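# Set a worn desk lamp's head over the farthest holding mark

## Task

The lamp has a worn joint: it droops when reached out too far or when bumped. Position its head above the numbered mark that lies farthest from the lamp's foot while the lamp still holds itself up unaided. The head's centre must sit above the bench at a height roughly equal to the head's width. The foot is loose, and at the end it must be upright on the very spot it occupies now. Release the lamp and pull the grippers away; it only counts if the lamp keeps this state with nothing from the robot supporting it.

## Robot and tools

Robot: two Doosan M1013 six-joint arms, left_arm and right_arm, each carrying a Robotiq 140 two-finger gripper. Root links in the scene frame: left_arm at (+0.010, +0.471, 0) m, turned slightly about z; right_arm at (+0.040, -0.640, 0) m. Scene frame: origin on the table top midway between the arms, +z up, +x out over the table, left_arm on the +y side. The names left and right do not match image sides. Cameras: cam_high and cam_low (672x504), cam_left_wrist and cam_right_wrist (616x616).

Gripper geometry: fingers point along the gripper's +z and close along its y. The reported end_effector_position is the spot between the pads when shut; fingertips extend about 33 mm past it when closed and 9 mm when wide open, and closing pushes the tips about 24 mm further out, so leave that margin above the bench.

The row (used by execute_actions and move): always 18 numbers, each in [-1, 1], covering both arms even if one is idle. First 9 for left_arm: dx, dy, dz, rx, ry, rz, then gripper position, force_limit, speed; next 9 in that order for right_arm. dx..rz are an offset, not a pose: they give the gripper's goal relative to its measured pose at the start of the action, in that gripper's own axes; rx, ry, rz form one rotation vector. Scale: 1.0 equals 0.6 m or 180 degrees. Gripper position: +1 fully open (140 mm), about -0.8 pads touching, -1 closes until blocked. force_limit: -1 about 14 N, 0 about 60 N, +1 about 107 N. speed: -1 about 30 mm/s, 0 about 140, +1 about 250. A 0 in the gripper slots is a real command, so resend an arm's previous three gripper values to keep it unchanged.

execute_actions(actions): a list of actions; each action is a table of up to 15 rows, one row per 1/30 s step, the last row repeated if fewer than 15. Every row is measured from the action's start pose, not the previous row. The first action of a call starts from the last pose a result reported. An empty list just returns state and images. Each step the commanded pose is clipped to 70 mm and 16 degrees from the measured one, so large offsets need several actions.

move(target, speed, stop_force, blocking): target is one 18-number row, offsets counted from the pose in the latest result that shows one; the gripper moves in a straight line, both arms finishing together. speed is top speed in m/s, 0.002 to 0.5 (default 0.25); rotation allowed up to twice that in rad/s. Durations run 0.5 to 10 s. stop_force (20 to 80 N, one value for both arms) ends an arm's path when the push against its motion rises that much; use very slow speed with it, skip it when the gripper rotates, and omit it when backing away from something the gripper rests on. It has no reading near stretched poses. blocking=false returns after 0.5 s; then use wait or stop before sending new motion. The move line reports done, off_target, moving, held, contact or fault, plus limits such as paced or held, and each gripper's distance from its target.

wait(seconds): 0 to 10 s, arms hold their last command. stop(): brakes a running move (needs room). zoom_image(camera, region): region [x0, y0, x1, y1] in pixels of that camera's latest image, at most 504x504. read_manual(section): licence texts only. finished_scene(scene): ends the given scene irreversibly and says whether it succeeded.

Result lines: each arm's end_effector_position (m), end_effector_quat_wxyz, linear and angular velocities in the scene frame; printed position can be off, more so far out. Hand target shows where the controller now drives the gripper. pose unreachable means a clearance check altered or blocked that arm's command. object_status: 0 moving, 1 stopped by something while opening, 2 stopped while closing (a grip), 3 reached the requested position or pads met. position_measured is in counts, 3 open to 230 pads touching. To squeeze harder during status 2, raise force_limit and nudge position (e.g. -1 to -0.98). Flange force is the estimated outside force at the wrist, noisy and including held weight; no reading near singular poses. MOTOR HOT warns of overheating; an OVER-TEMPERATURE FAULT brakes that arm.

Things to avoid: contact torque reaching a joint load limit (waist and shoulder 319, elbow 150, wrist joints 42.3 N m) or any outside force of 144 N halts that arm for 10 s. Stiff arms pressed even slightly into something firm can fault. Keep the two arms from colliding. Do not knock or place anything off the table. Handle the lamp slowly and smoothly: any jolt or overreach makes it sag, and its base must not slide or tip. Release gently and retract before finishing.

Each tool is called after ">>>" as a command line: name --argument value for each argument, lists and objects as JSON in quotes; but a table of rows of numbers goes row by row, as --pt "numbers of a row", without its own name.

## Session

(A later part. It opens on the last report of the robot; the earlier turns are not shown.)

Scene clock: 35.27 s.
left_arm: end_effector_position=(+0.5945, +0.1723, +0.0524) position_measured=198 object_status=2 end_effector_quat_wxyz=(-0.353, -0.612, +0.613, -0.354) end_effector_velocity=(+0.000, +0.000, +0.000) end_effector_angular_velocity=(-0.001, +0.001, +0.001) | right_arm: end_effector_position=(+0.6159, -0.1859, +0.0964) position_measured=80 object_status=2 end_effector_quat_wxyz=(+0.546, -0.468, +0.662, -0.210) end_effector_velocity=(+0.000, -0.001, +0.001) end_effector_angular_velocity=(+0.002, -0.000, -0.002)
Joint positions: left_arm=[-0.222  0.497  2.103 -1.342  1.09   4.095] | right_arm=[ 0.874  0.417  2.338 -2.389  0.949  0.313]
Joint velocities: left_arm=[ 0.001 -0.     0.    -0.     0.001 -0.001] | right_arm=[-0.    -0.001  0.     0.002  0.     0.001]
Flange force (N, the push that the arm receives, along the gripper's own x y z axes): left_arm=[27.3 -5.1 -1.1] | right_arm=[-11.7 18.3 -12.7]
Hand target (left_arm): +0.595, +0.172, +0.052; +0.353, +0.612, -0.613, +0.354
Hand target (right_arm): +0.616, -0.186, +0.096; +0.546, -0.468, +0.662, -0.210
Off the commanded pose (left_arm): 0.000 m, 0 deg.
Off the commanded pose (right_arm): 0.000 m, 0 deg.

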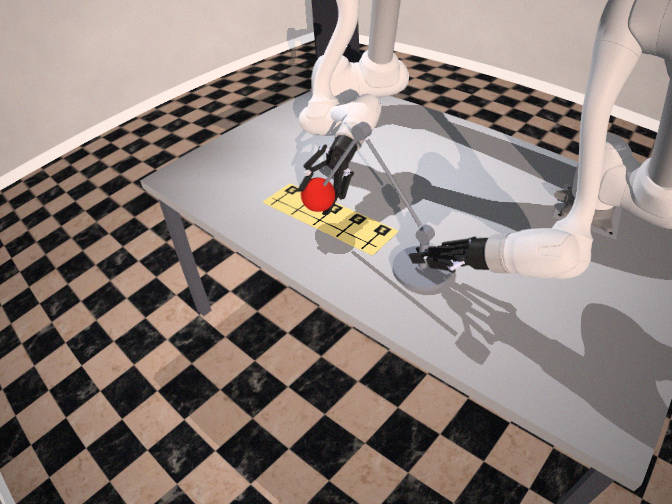

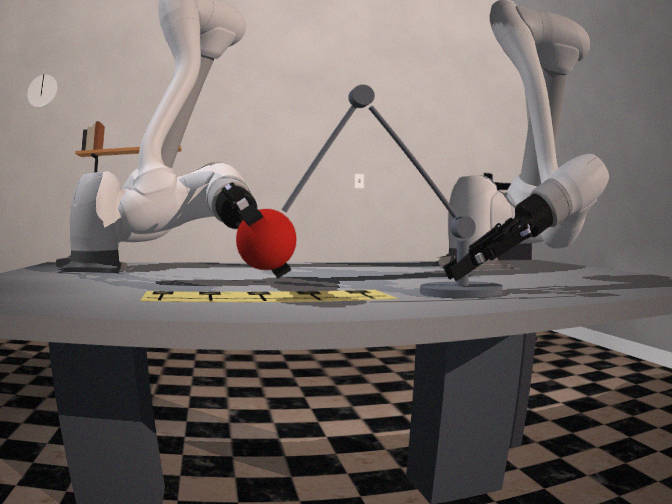

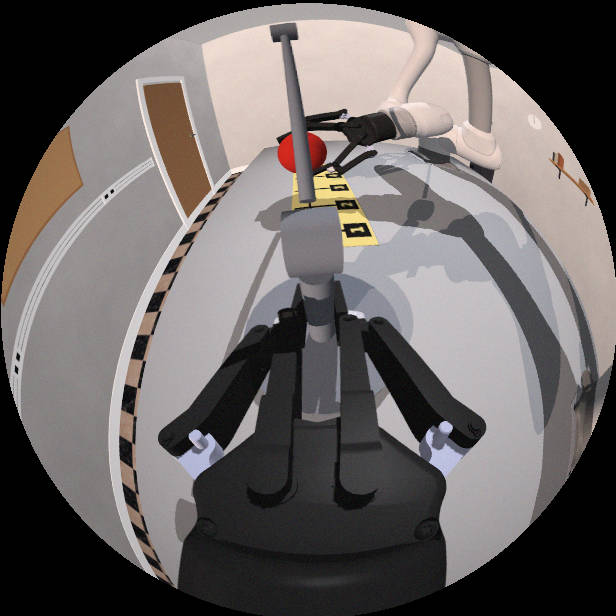

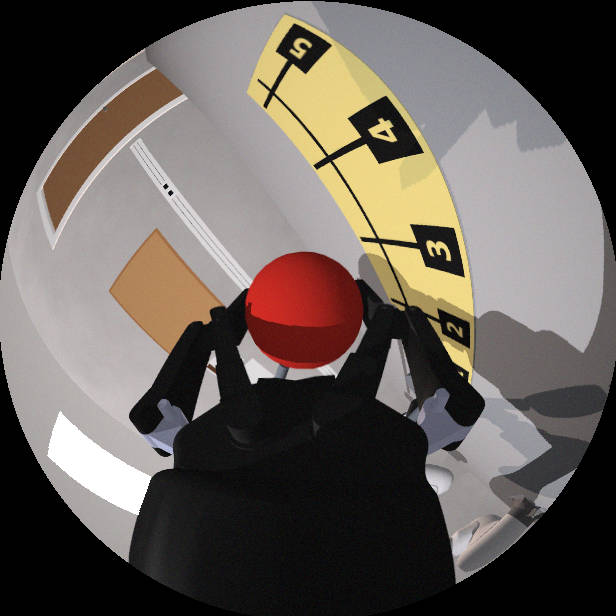

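>>> execute_actions --actions '[[[0,0,0,0,0,0,-1,0,-0.3, 0,0,0,0,0,0,0.54,0,-1]]]'

>>> wait --seconds 2

>>> zoom_image --camera "cam_low" --region '[190, 190, 350, 310]'

Scene clock: 36.23 s.
left_arm: end_effector_position=(+0.5945, +0.1724, +0.0523) position_measured=198 object_status=2 end_effector_quat_wxyz=(-0.353, -0.612, +0.613, -0.354) end_effector_velocity=(-0.001, -0.000, +0.000) end_effector_angular_velocity=(-0.001, +0.001, -0.001) | right_arm: end_effector_position=(+0.6160, -0.1860, +0.0965) position_measured=61 object_status=0 end_effector_quat_wxyz=(+0.546, -0.468, +0.662, -0.210) end_effector_velocity=(-0.000, +0.001, +0.000) end_effector_angular_velocity=(-0.001, -0.001, +0.002)
Joint positions: left_arm=[-0.222  0.497  2.103 -1.342  1.09   4.095] | right_arm=[ 0.874  0.417  2.338 -2.389  0.949  0.313]
Joint velocities: left_arm=[-0.001 -0.001  0.002 -0.001  0.001  0.001] | right_arm=[ 0.    -0.    -0.    -0.002 -0.    -0.001]
Flange force (N, the push that the arm receives, along the gripper's own x y z axes): left_arm=[4.3 9.7 -10.1] | right_arm=[-4.0 -0.5 -6.2]
Hand target (left_arm): +0.595, +0.172, +0.052; +0.353, +0.612, -0.613, +0.354
Hand target (right_arm): +0.616, -0.186, +0.096; +0.546, -0.468, +0.662, -0.210
Off the commanded pose (left_arm): 0.000 m, 0 deg.
Off the commanded pose (right_arm): 0.000 m, 0 deg.

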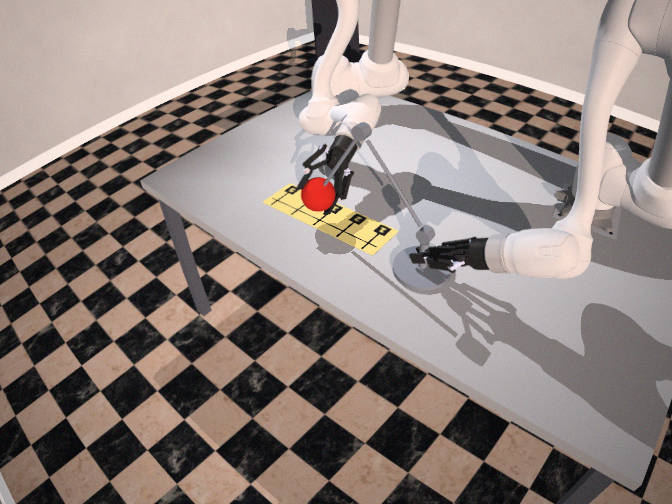

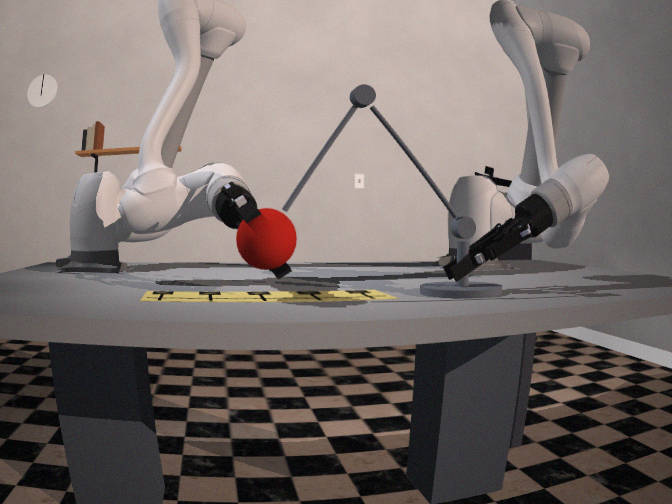

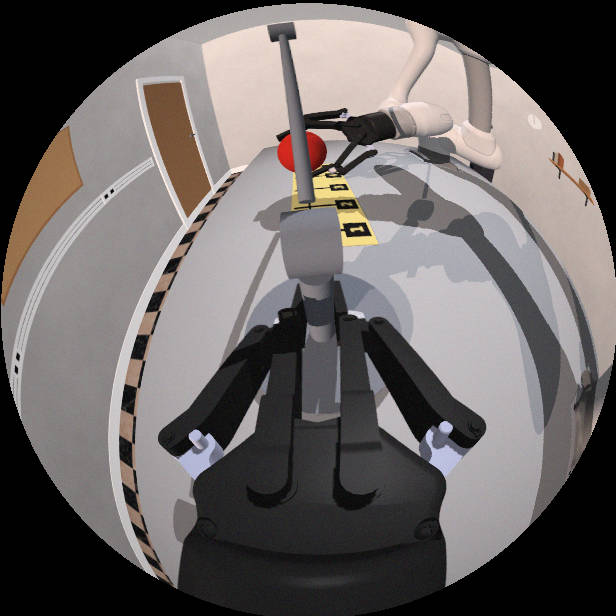

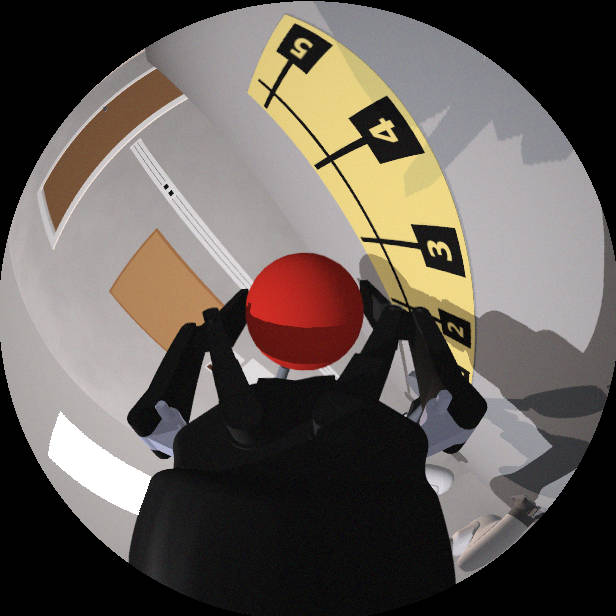

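Scene clock: 38.23 s.
left_arm: end_effector_position=(+0.5945, +0.1723, +0.0523) position_measured=198 object_status=2 end_effector_quat_wxyz=(-0.353, -0.612, +0.613, -0.354) end_effector_velocity=(+0.001, +0.001, +0.000) end_effector_angular_velocity=(+0.000, -0.001, +0.002) | right_arm: end_effector_position=(+0.6159, -0.1859, +0.0964) position_measured=61 object_status=3 end_effector_quat_wxyz=(+0.546, -0.468, +0.662, -0.210) end_effector_velocity=(+0.000, -0.000, +0.000) end_effector_angular_velocity=(+0.001, -0.000, -0.001)
Joint positions: left_arm=[-0.222  0.497  2.103 -1.342  1.09   4.095] | right_arm=[ 0.874  0.417  2.338 -2.389  0.949  0.313]
Joint velocities: left_arm=[ 0.002 -0.    -0.     0.    -0.    -0.   ] | right_arm=[-0.    -0.    -0.     0.     0.     0.001]
Flange force (N, the push that the arm receives, along the gripper's own x y z axes): left_arm=[-2.0 9.3 -5.3] | right_arm=[-3.6 -5.1 -5.9]
Hand target (left_arm): +0.595, +0.172, +0.052; +0.353, +0.612, -0.613, +0.354
Hand target (right_arm): +0.616, -0.186, +0.096; +0.546, -0.468, +0.662, -0.210
Off the commanded pose (left_arm): 0.000 m, 0 deg.
Off the commanded pose (right_arm): 0.000 m, 0 deg.
wait: 2.00 s; at rest by 0.17 s

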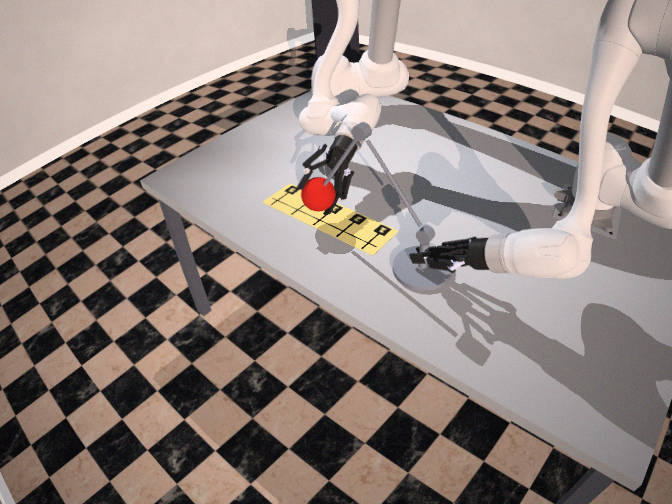

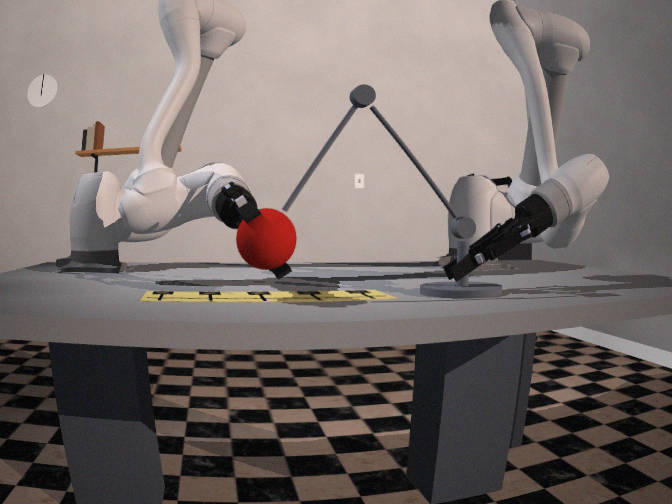

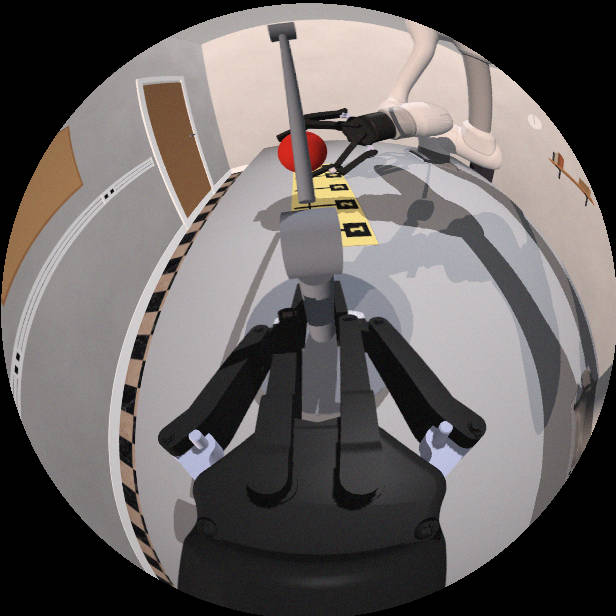

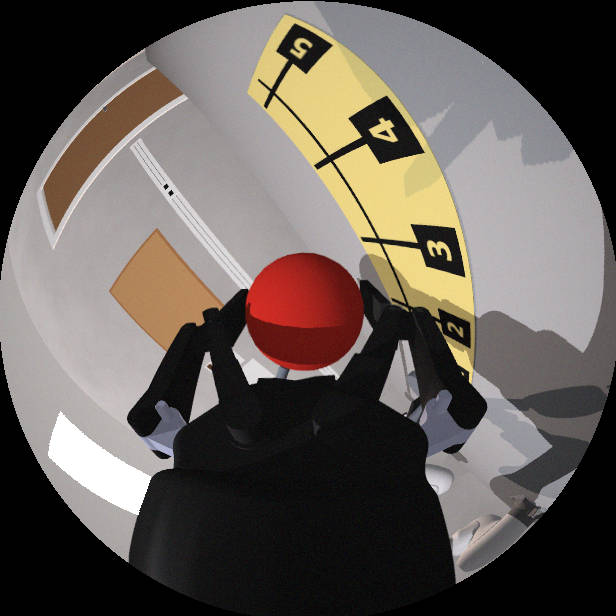

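Region (190, 190, 350, 310) of cam_low's 672x504 image, scaled by 3.150, with more detail than that image has; it fills the top 378 rows of this view, and the rest is white.

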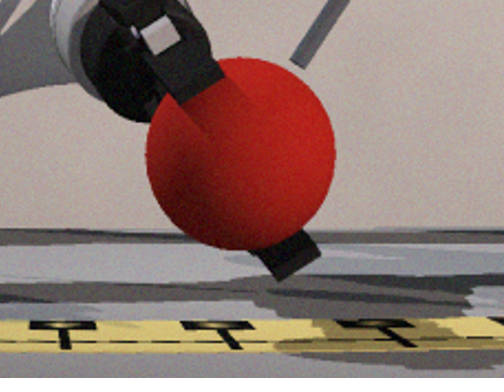

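>>> zoom_image --camera "cam_right_wrist" --region '[200, 230, 420, 400]'

Region (200, 230, 420, 400) of cam_right_wrist's 616x616 image, scaled by 2.291, with more detail than that image has; it fills the top 389 rows of this view, and the rest is white.

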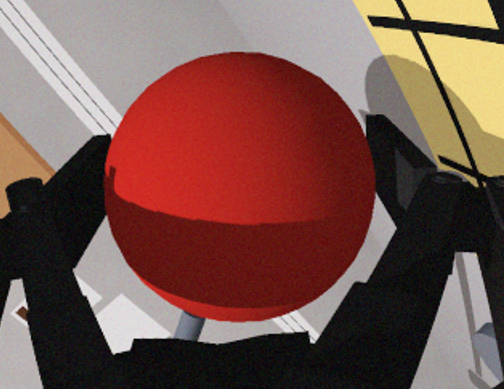

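M3 holds. Re-gripping and moving the head out to mark 4.

>>> execute_actions --actions '[[[0,0,0,0,0,0,-1,0,-0.3, 0,0,0,0,0,0,-1,0,-0.7]]]'

>>> move --target '[0,0,0,0,0,0,-1,0,-0.3, 0.12705,-0.07791,-0.02788,0.0011,0.02547,-0.06574,-1,0,-0.7]' --speed 0.1

>>> zoom_image --camera "cam_low" --region '[140, 190, 300, 310]'

Scene clock: 41.57 s.
left_arm: end_effector_position=(+0.5945, +0.1723, +0.0524) position_measured=198 object_status=2 end_effector_quat_wxyz=(-0.353, -0.612, +0.613, -0.354) end_effector_velocity=(+0.001, +0.000, +0.000) end_effector_angular_velocity=(-0.000, -0.001, +0.000) | right_arm: end_effector_position=(+0.6159, -0.1858, +0.0964) position_measured=80 object_status=2 end_effector_quat_wxyz=(+0.546, -0.468, +0.662, -0.210) end_effector_velocity=(+0.000, -0.001, -0.000) end_effector_angular_velocity=(+0.001, +0.000, -0.002)
Joint positions: left_arm=[-0.222  0.497  2.103 -1.342  1.09   4.095] | right_arm=[ 0.875  0.417  2.338 -2.389  0.949  0.313]
Joint velocities: left_arm=[ 0.    -0.    -0.001  0.     0.    -0.001] | right_arm=[-0.    -0.     0.     0.001  0.     0.001]
Flange force (N, the push that the arm receives, along the gripper's own x y z axes): left_arm=[-0.3 10.0 -0.8] | right_arm=[-2.6 0.8 -7.8]
Hand target (left_arm): +0.595, +0.172, +0.052; +0.353, +0.612, -0.613, +0.354
Hand target (right_arm): +0.616, -0.186, +0.096; +0.546, -0.468, +0.662, -0.210
Off the commanded pose (left_arm): 0.000 m, 0 deg.
Off the commanded pose (right_arm): 0.000 m, 0 deg.

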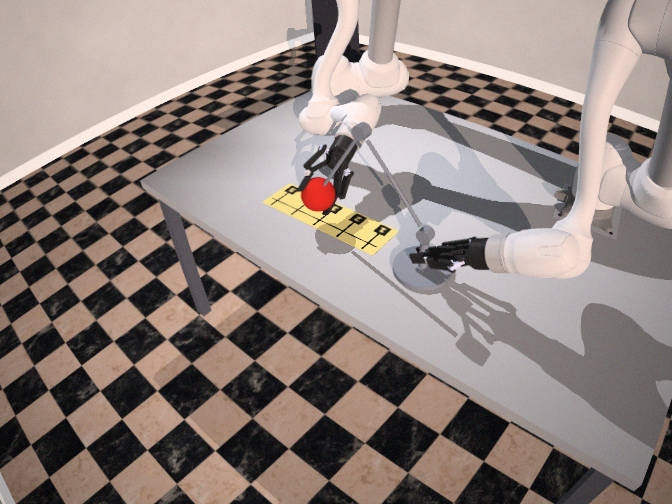

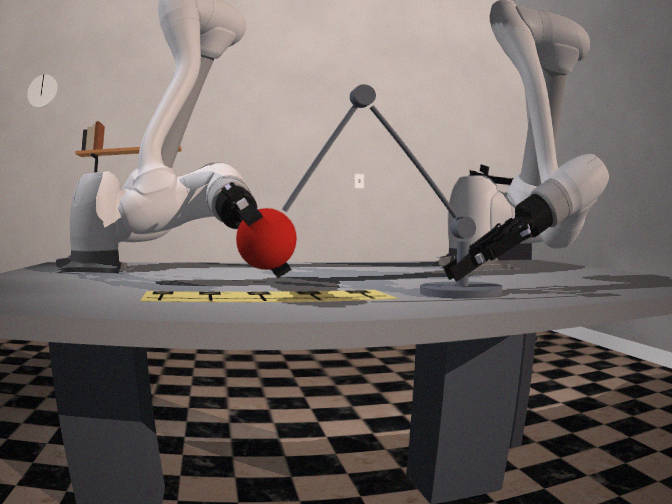

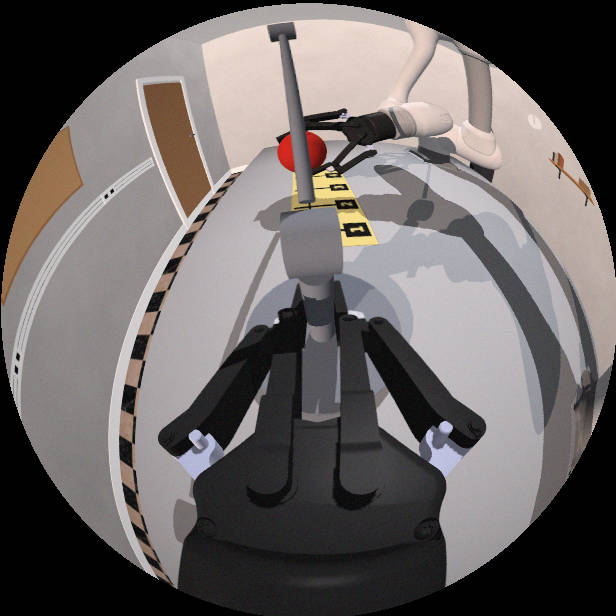

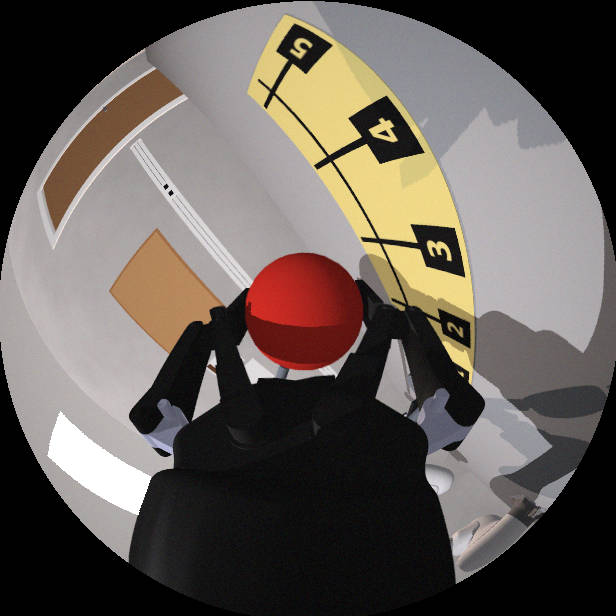

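Scene clock: 42.97 s.
left_arm: end_effector_position=(+0.5945, +0.1723, +0.0524) position_measured=198 object_status=2 end_effector_quat_wxyz=(-0.353, -0.612, +0.613, -0.354) end_effector_velocity=(-0.001, -0.001, -0.000) end_effector_angular_velocity=(+0.000, +0.001, -0.001) | right_arm: end_effector_position=(+0.6214, -0.2766, +0.0986) position_measured=80 object_status=2 end_effector_quat_wxyz=(+0.495, -0.525, +0.631, -0.285) end_effector_velocity=(-0.000, -0.001, -0.001) end_effector_angular_velocity=(-0.000, +0.001, -0.002)
Joint positions: left_arm=[-0.222  0.497  2.103 -1.342  1.09   4.095] | right_arm=[ 0.764  0.347  2.426 -2.425  0.922  0.1  ]
Joint velocities: left_arm=[-0.001 -0.     0.     0.     0.    -0.001] | right_arm=[-0.     0.     0.001  0.001 -0.     0.   ]
Flange force (N, the push that the arm receives, along the gripper's own x y z axes): left_arm=[7.3 12.0 -1.6] | right_arm=[-5.0 -7.1 -7.4]
Hand target (left_arm): +0.595, +0.172, +0.052; +0.353, +0.612, -0.613, +0.354
Hand target (right_arm): +0.621, -0.277, +0.099; +0.495, -0.525, +0.631, -0.285
Off the commanded pose (left_arm): 0.000 m, 0 deg.
Off the commanded pose (right_arm): 0.000 m, 0 deg.
move: done

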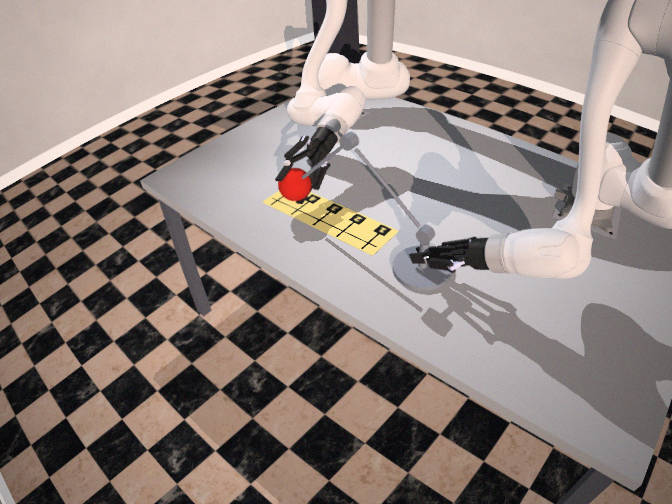

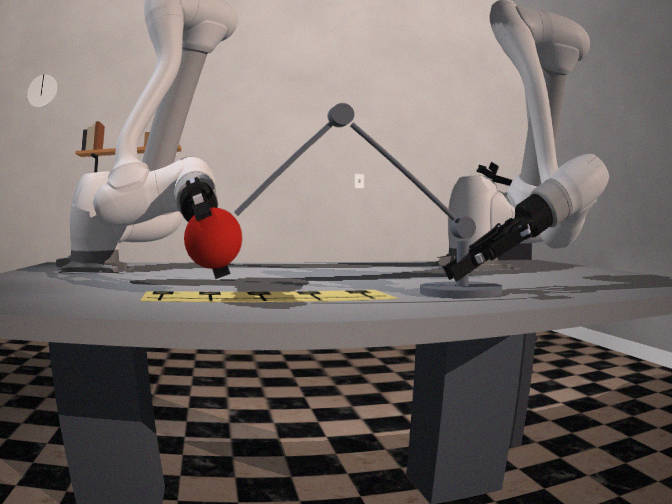

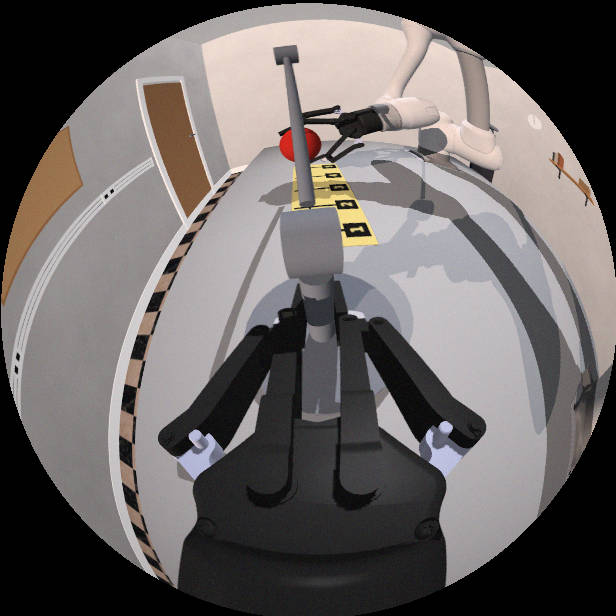

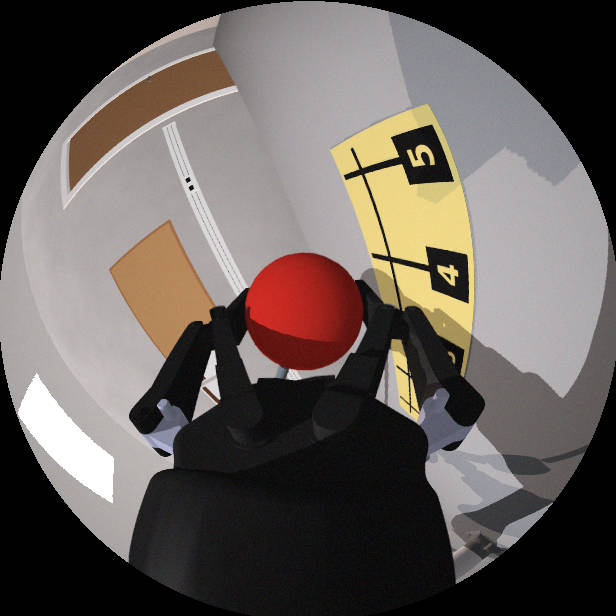

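Region (140, 190, 300, 310) of cam_low's 672x504 image, scaled by 3.150, with more detail than that image has; it fills the top 378 rows of this view, and the rest is white.

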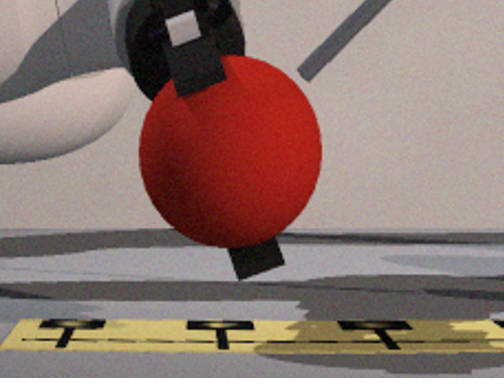

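>>> execute_actions --actions '[[[0,0,0,0,0,0,-1,0,-0.3, 0,0,0,0,0,0,0.54,0,-1]]]'

>>> wait --seconds 2

>>> zoom_image --camera "cam_low" --region '[140, 190, 300, 310]'

>>> zoom_image --camera "cam_right_wrist" --region '[200, 230, 420, 400]'

Scene clock: 44.20 s.
left_arm: end_effector_position=(+0.5945, +0.1723, +0.0524) position_measured=198 object_status=2 end_effector_quat_wxyz=(-0.353, -0.612, +0.613, -0.354) end_effector_velocity=(-0.001, -0.000, -0.001) end_effector_angular_velocity=(+0.000, +0.002, +0.001) | right_arm: end_effector_position=(+0.6214, -0.2766, +0.0986) position_measured=61 object_status=0 end_effector_quat_wxyz=(+0.495, -0.525, +0.631, -0.285) end_effector_velocity=(-0.000, +0.000, -0.000) end_effector_angular_velocity=(-0.000, +0.000, +0.001)
Joint positions: left_arm=[-0.222  0.497  2.103 -1.342  1.09   4.095] | right_arm=[ 0.764  0.347  2.426 -2.425  0.922  0.1  ]
Joint velocities: left_arm=[-0.     0.001  0.001 -0.001 -0.001 -0.001] | right_arm=[ 0.     0.     0.    -0.001  0.     0.001]
Flange force (N, the push that the arm receives, along the gripper's own x y z axes): left_arm=[-1.2 6.5 0.1] | right_arm=[-1.3 -3.2 -3.2]
Hand target (left_arm): +0.595, +0.172, +0.052; +0.353, +0.612, -0.613, +0.354
Hand target (right_arm): +0.621, -0.277, +0.099; +0.495, -0.525, +0.631, -0.285
Off the commanded pose (left_arm): 0.000 m, 0 deg.
Off the commanded pose (right_arm): 0.000 m, 0 deg.

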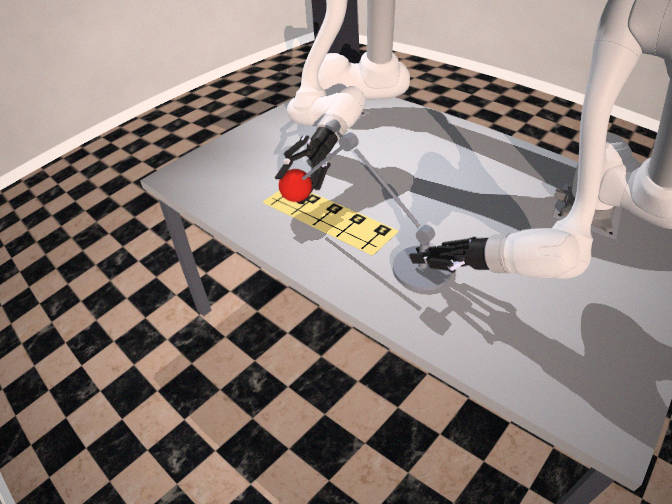

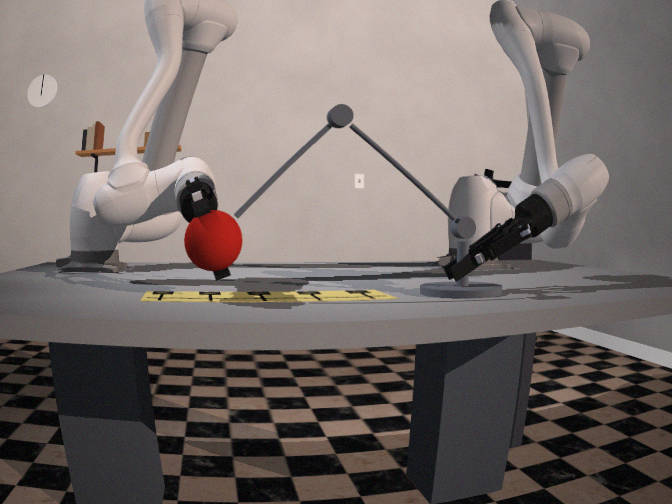

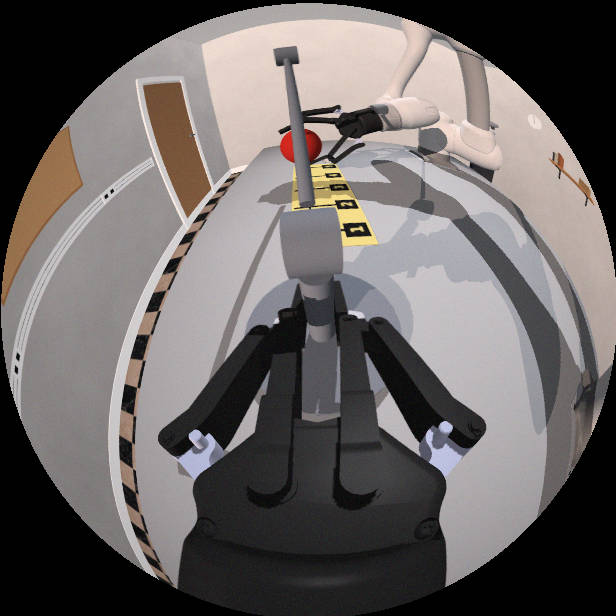

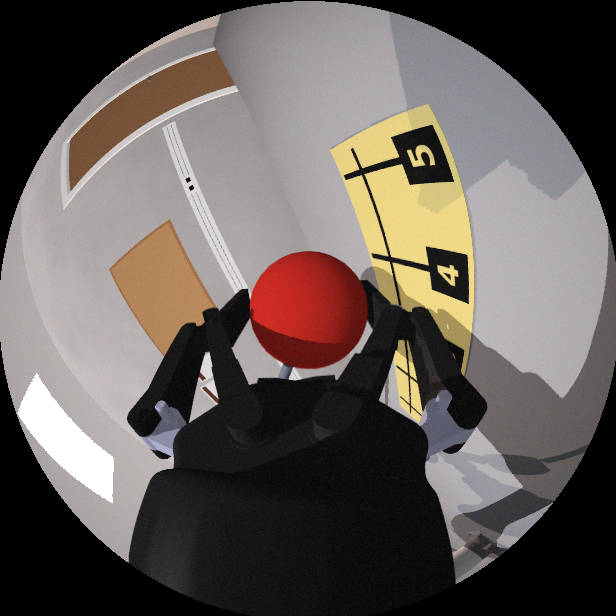

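Scene clock: 46.20 s.
left_arm: end_effector_position=(+0.5945, +0.1723, +0.0524) position_measured=198 object_status=2 end_effector_quat_wxyz=(-0.353, -0.612, +0.613, -0.354) end_effector_velocity=(-0.000, -0.001, +0.000) end_effector_angular_velocity=(-0.000, -0.000, -0.001) | right_arm: end_effector_position=(+0.6215, -0.2766, +0.0986) position_measured=61 object_status=3 end_effector_quat_wxyz=(+0.495, -0.525, +0.631, -0.285) end_effector_velocity=(-0.000, +0.000, +0.001) end_effector_angular_velocity=(+0.000, -0.001, +0.002)
Joint positions: left_arm=[-0.222  0.497  2.103 -1.342  1.09   4.095] | right_arm=[ 0.764  0.347  2.426 -2.425  0.922  0.1  ]
Joint velocities: left_arm=[-0.001  0.    -0.     0.     0.    -0.   ] | right_arm=[ 0.    -0.001  0.    -0.002 -0.    -0.   ]
Flange force (N, the push that the arm receives, along the gripper's own x y z axes): left_arm=[-3.5 10.4 -5.9] | right_arm=[2.2 -5.0 -1.0]
Hand target (left_arm): +0.595, +0.172, +0.052; +0.353, +0.612, -0.613, +0.354
Hand target (right_arm): +0.621, -0.277, +0.099; +0.495, -0.525, +0.631, -0.285
Off the commanded pose (left_arm): 0.000 m, 0 deg.
Off the commanded pose (right_arm): 0.000 m, 0 deg.
wait: 2.00 s; at rest by 0.17 s

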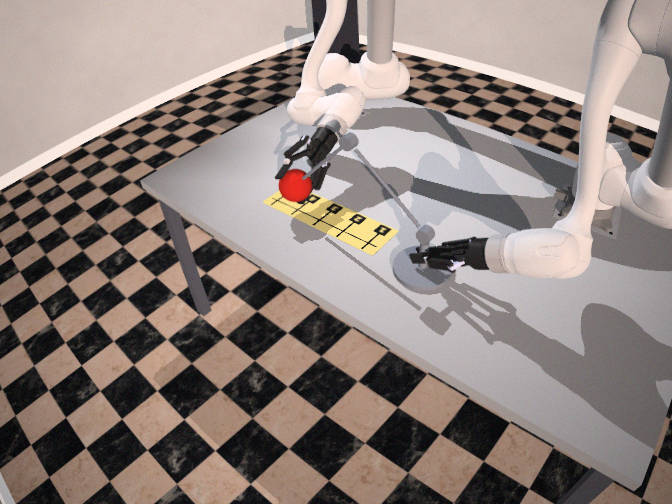

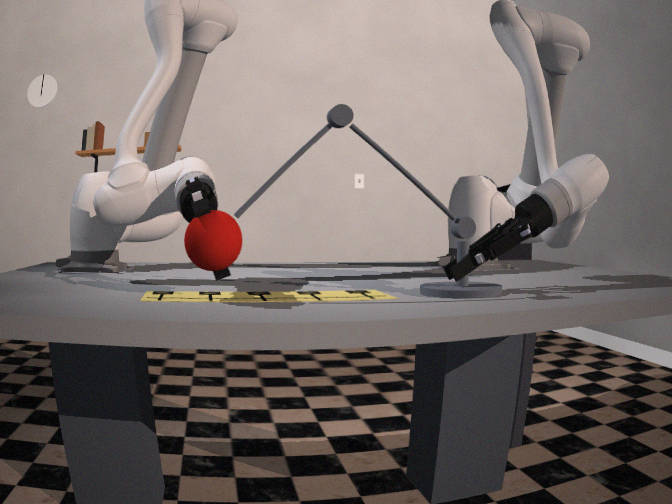

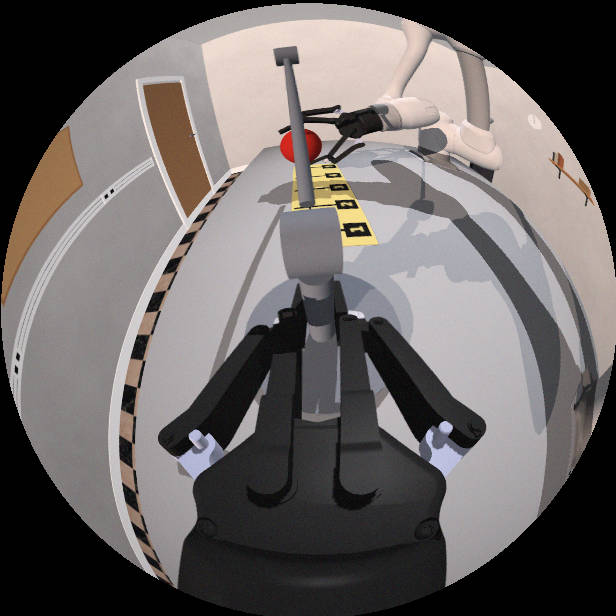

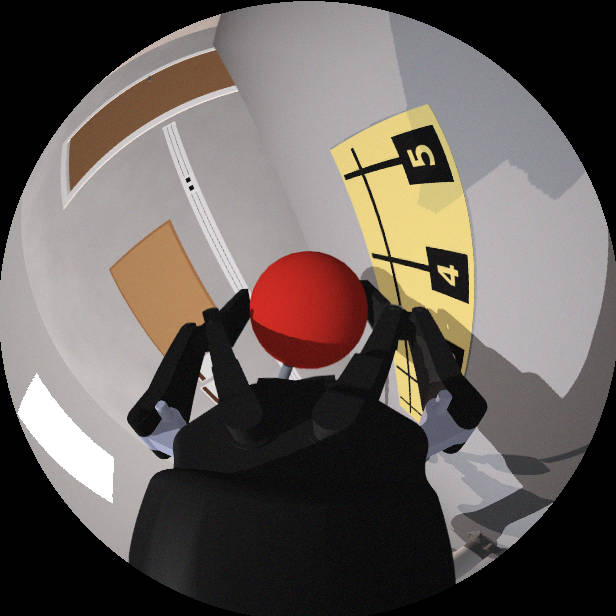

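Region (140, 190, 300, 310) of cam_low's 672x504 image, scaled by 3.150, with more detail than that image has; it fills the top 378 rows of this view, and the rest is white.

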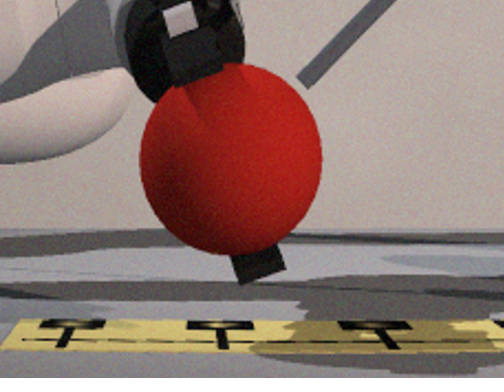

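Region (200, 230, 420, 400) of cam_right_wrist's 616x616 image, scaled by 2.291, with more detail than that image has; it fills the top 389 rows of this view, and the rest is white.

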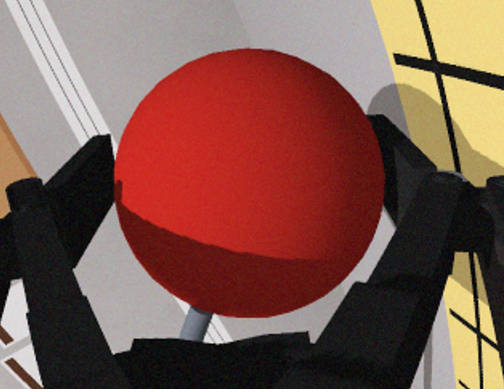

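The head followed the lower finger down at mark 4. Opening a little further confirms whether it is really sinking.

>>> execute_actions --actions '[[[0,0,0,0,0,0,-1,0,-0.3, 0,0,0,0,0,0,0.64,0,-1]]]'

>>> wait --seconds 1.5

>>> zoom_image --camera "cam_low" --region '[140, 190, 300, 310]'

>>> zoom_image --camera "cam_right_wrist" --region '[200, 230, 420, 400]'

Scene clock: 47.27 s.
left_arm: end_effector_position=(+0.5945, +0.1723, +0.0524) position_measured=198 object_status=2 end_effector_quat_wxyz=(-0.353, -0.612, +0.613, -0.354) end_effector_velocity=(+0.001, +0.001, +0.001) end_effector_angular_velocity=(-0.000, -0.002, +0.001) | right_arm: end_effector_position=(+0.6215, -0.2766, +0.0986) position_measured=48 object_status=3 end_effector_quat_wxyz=(+0.495, -0.525, +0.631, -0.285) end_effector_velocity=(-0.000, +0.000, +0.000) end_effector_angular_velocity=(-0.001, -0.001, +0.002)
Joint positions: left_arm=[-0.222  0.497  2.103 -1.342  1.09   4.095] | right_arm=[ 0.764  0.347  2.426 -2.425  0.922  0.1  ]
Joint velocities: left_arm=[ 0.001 -0.    -0.002  0.     0.     0.001] | right_arm=[ 0.    -0.001  0.    -0.001 -0.    -0.001]
Flange force (N, the push that the arm receives, along the gripper's own x y z axes): left_arm=[-4.8 6.1 -6.3] | right_arm=[-6.2 -3.9 -7.0]
Hand target (left_arm): +0.595, +0.172, +0.052; +0.353, +0.612, -0.613, +0.354
Hand target (right_arm): +0.621, -0.277, +0.099; +0.495, -0.525, +0.631, -0.285
Off the commanded pose (left_arm): 0.000 m, 0 deg.
Off the commanded pose (right_arm): 0.000 m, 0 deg.

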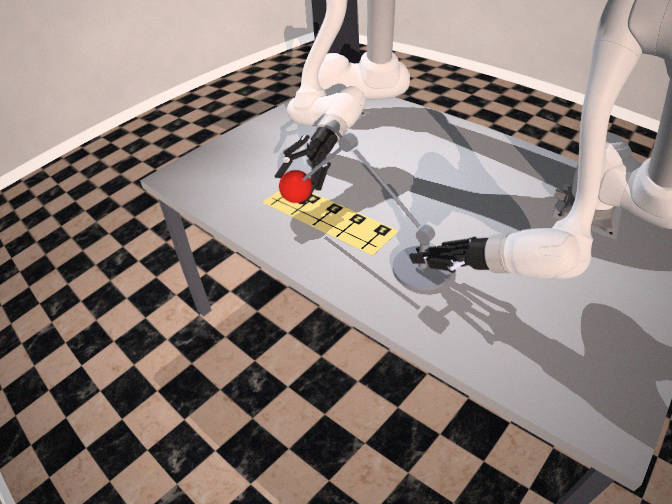

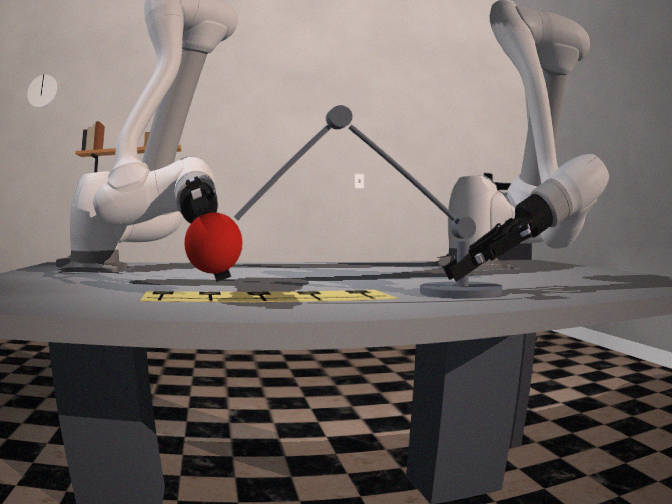

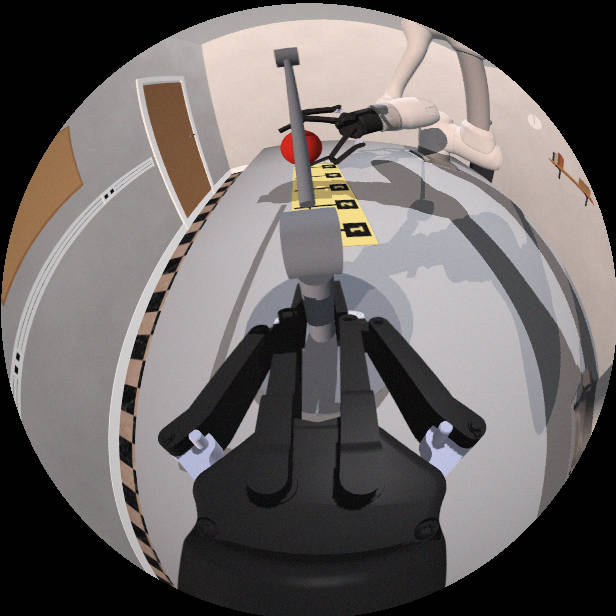

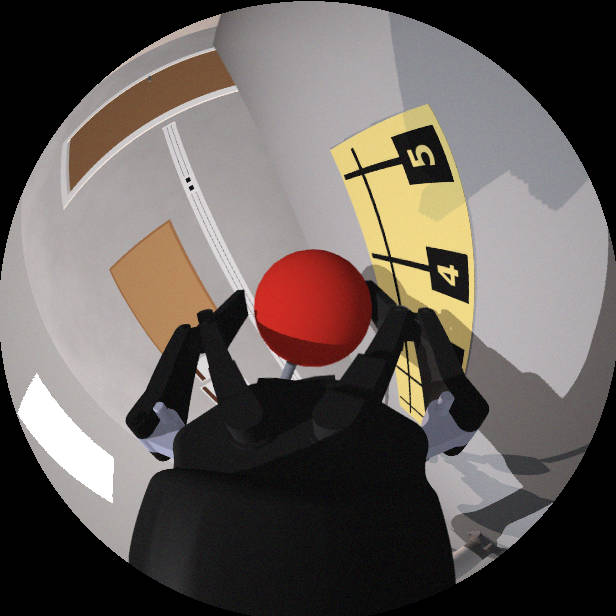

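Scene clock: 48.77 s.
left_arm: end_effector_position=(+0.5945, +0.1723, +0.0524) position_measured=198 object_status=2 end_effector_quat_wxyz=(-0.353, -0.612, +0.613, -0.354) end_effector_velocity=(-0.000, -0.001, -0.000) end_effector_angular_velocity=(+0.000, +0.000, -0.001) | right_arm: end_effector_position=(+0.6215, -0.2766, +0.0986) position_measured=48 object_status=3 end_effector_quat_wxyz=(+0.495, -0.525, +0.631, -0.285) end_effector_velocity=(-0.001, -0.001, -0.001) end_effector_angular_velocity=(-0.002, +0.002, +0.001)
Joint positions: left_arm=[-0.222  0.497  2.103 -1.342  1.09   4.095] | right_arm=[ 0.764  0.347  2.426 -2.425  0.922  0.1  ]
Joint velocities: left_arm=[-0.002  0.    -0.    -0.    -0.001 -0.   ] | right_arm=[-0.     0.001  0.002 -0.002 -0.    -0.   ]
Flange force (N, the push that the arm receives, along the gripper's own x y z axes): left_arm=[-4.5 8.1 -1.8] | right_arm=[-2.7 0.7 -0.6]
Hand target (left_arm): +0.595, +0.172, +0.052; +0.353, +0.612, -0.613, +0.354
Hand target (right_arm): +0.621, -0.277, +0.099; +0.495, -0.525, +0.631, -0.285
Off the commanded pose (left_arm): 0.000 m, 0 deg.
Off the commanded pose (right_arm): 0.000 m, 0 deg.
wait: 1.50 s; at rest by 0.17 s

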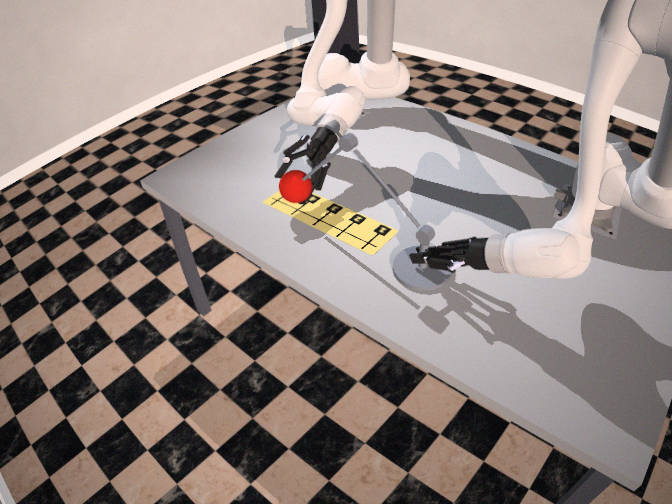

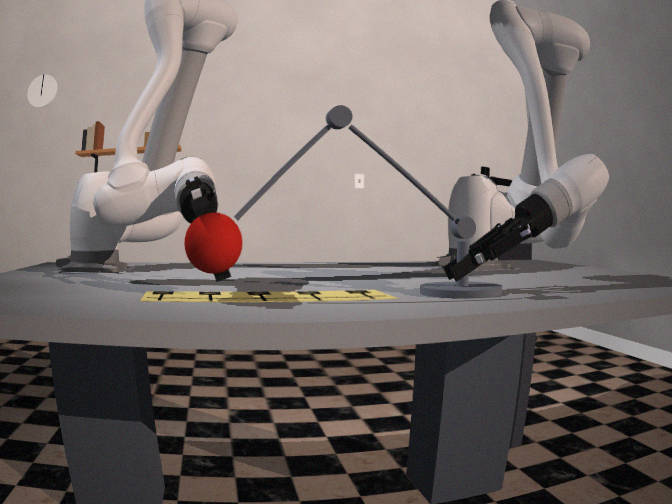

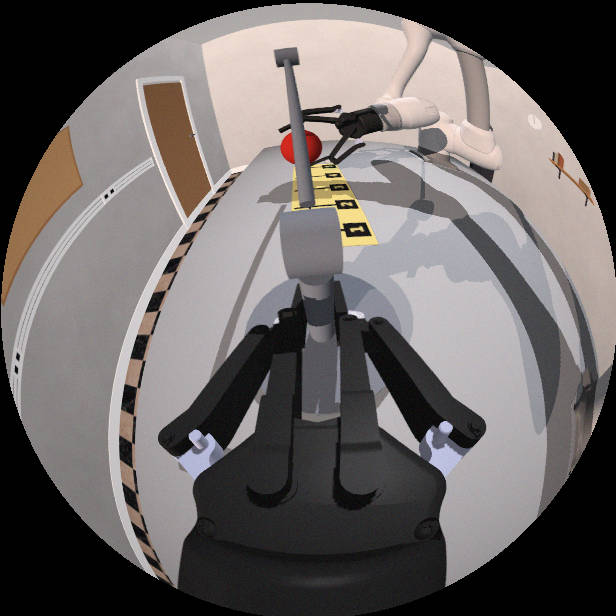

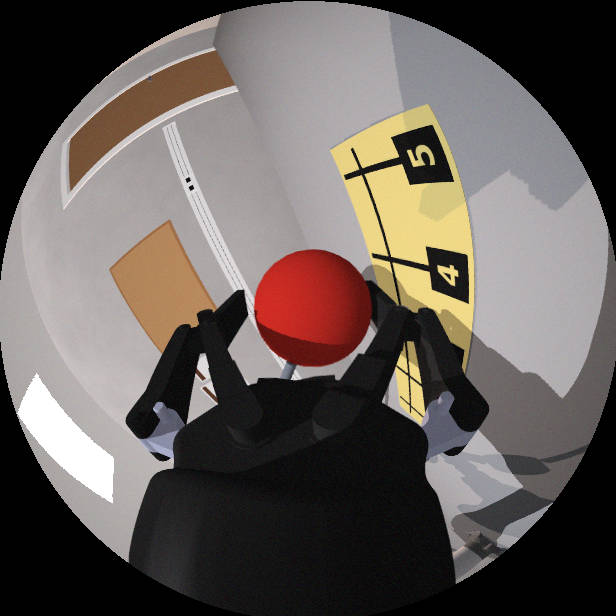

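Region (140, 190, 300, 310) of cam_low's 672x504 image, scaled by 3.150, with more detail than that image has; it fills the top 378 rows of this view, and the rest is white.

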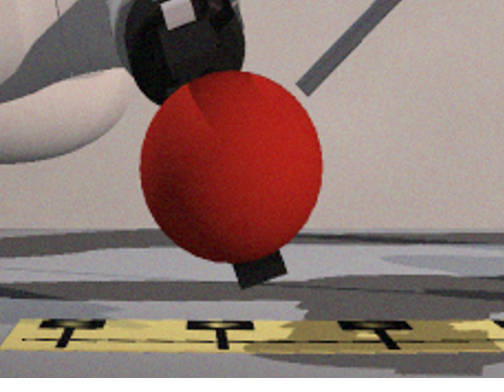

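Region (200, 230, 420, 400) of cam_right_wrist's 616x616 image, scaled by 2.291, with more detail than that image has; it fills the top 389 rows of this view, and the rest is white.

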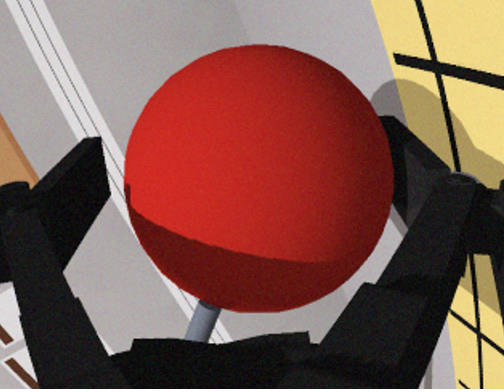

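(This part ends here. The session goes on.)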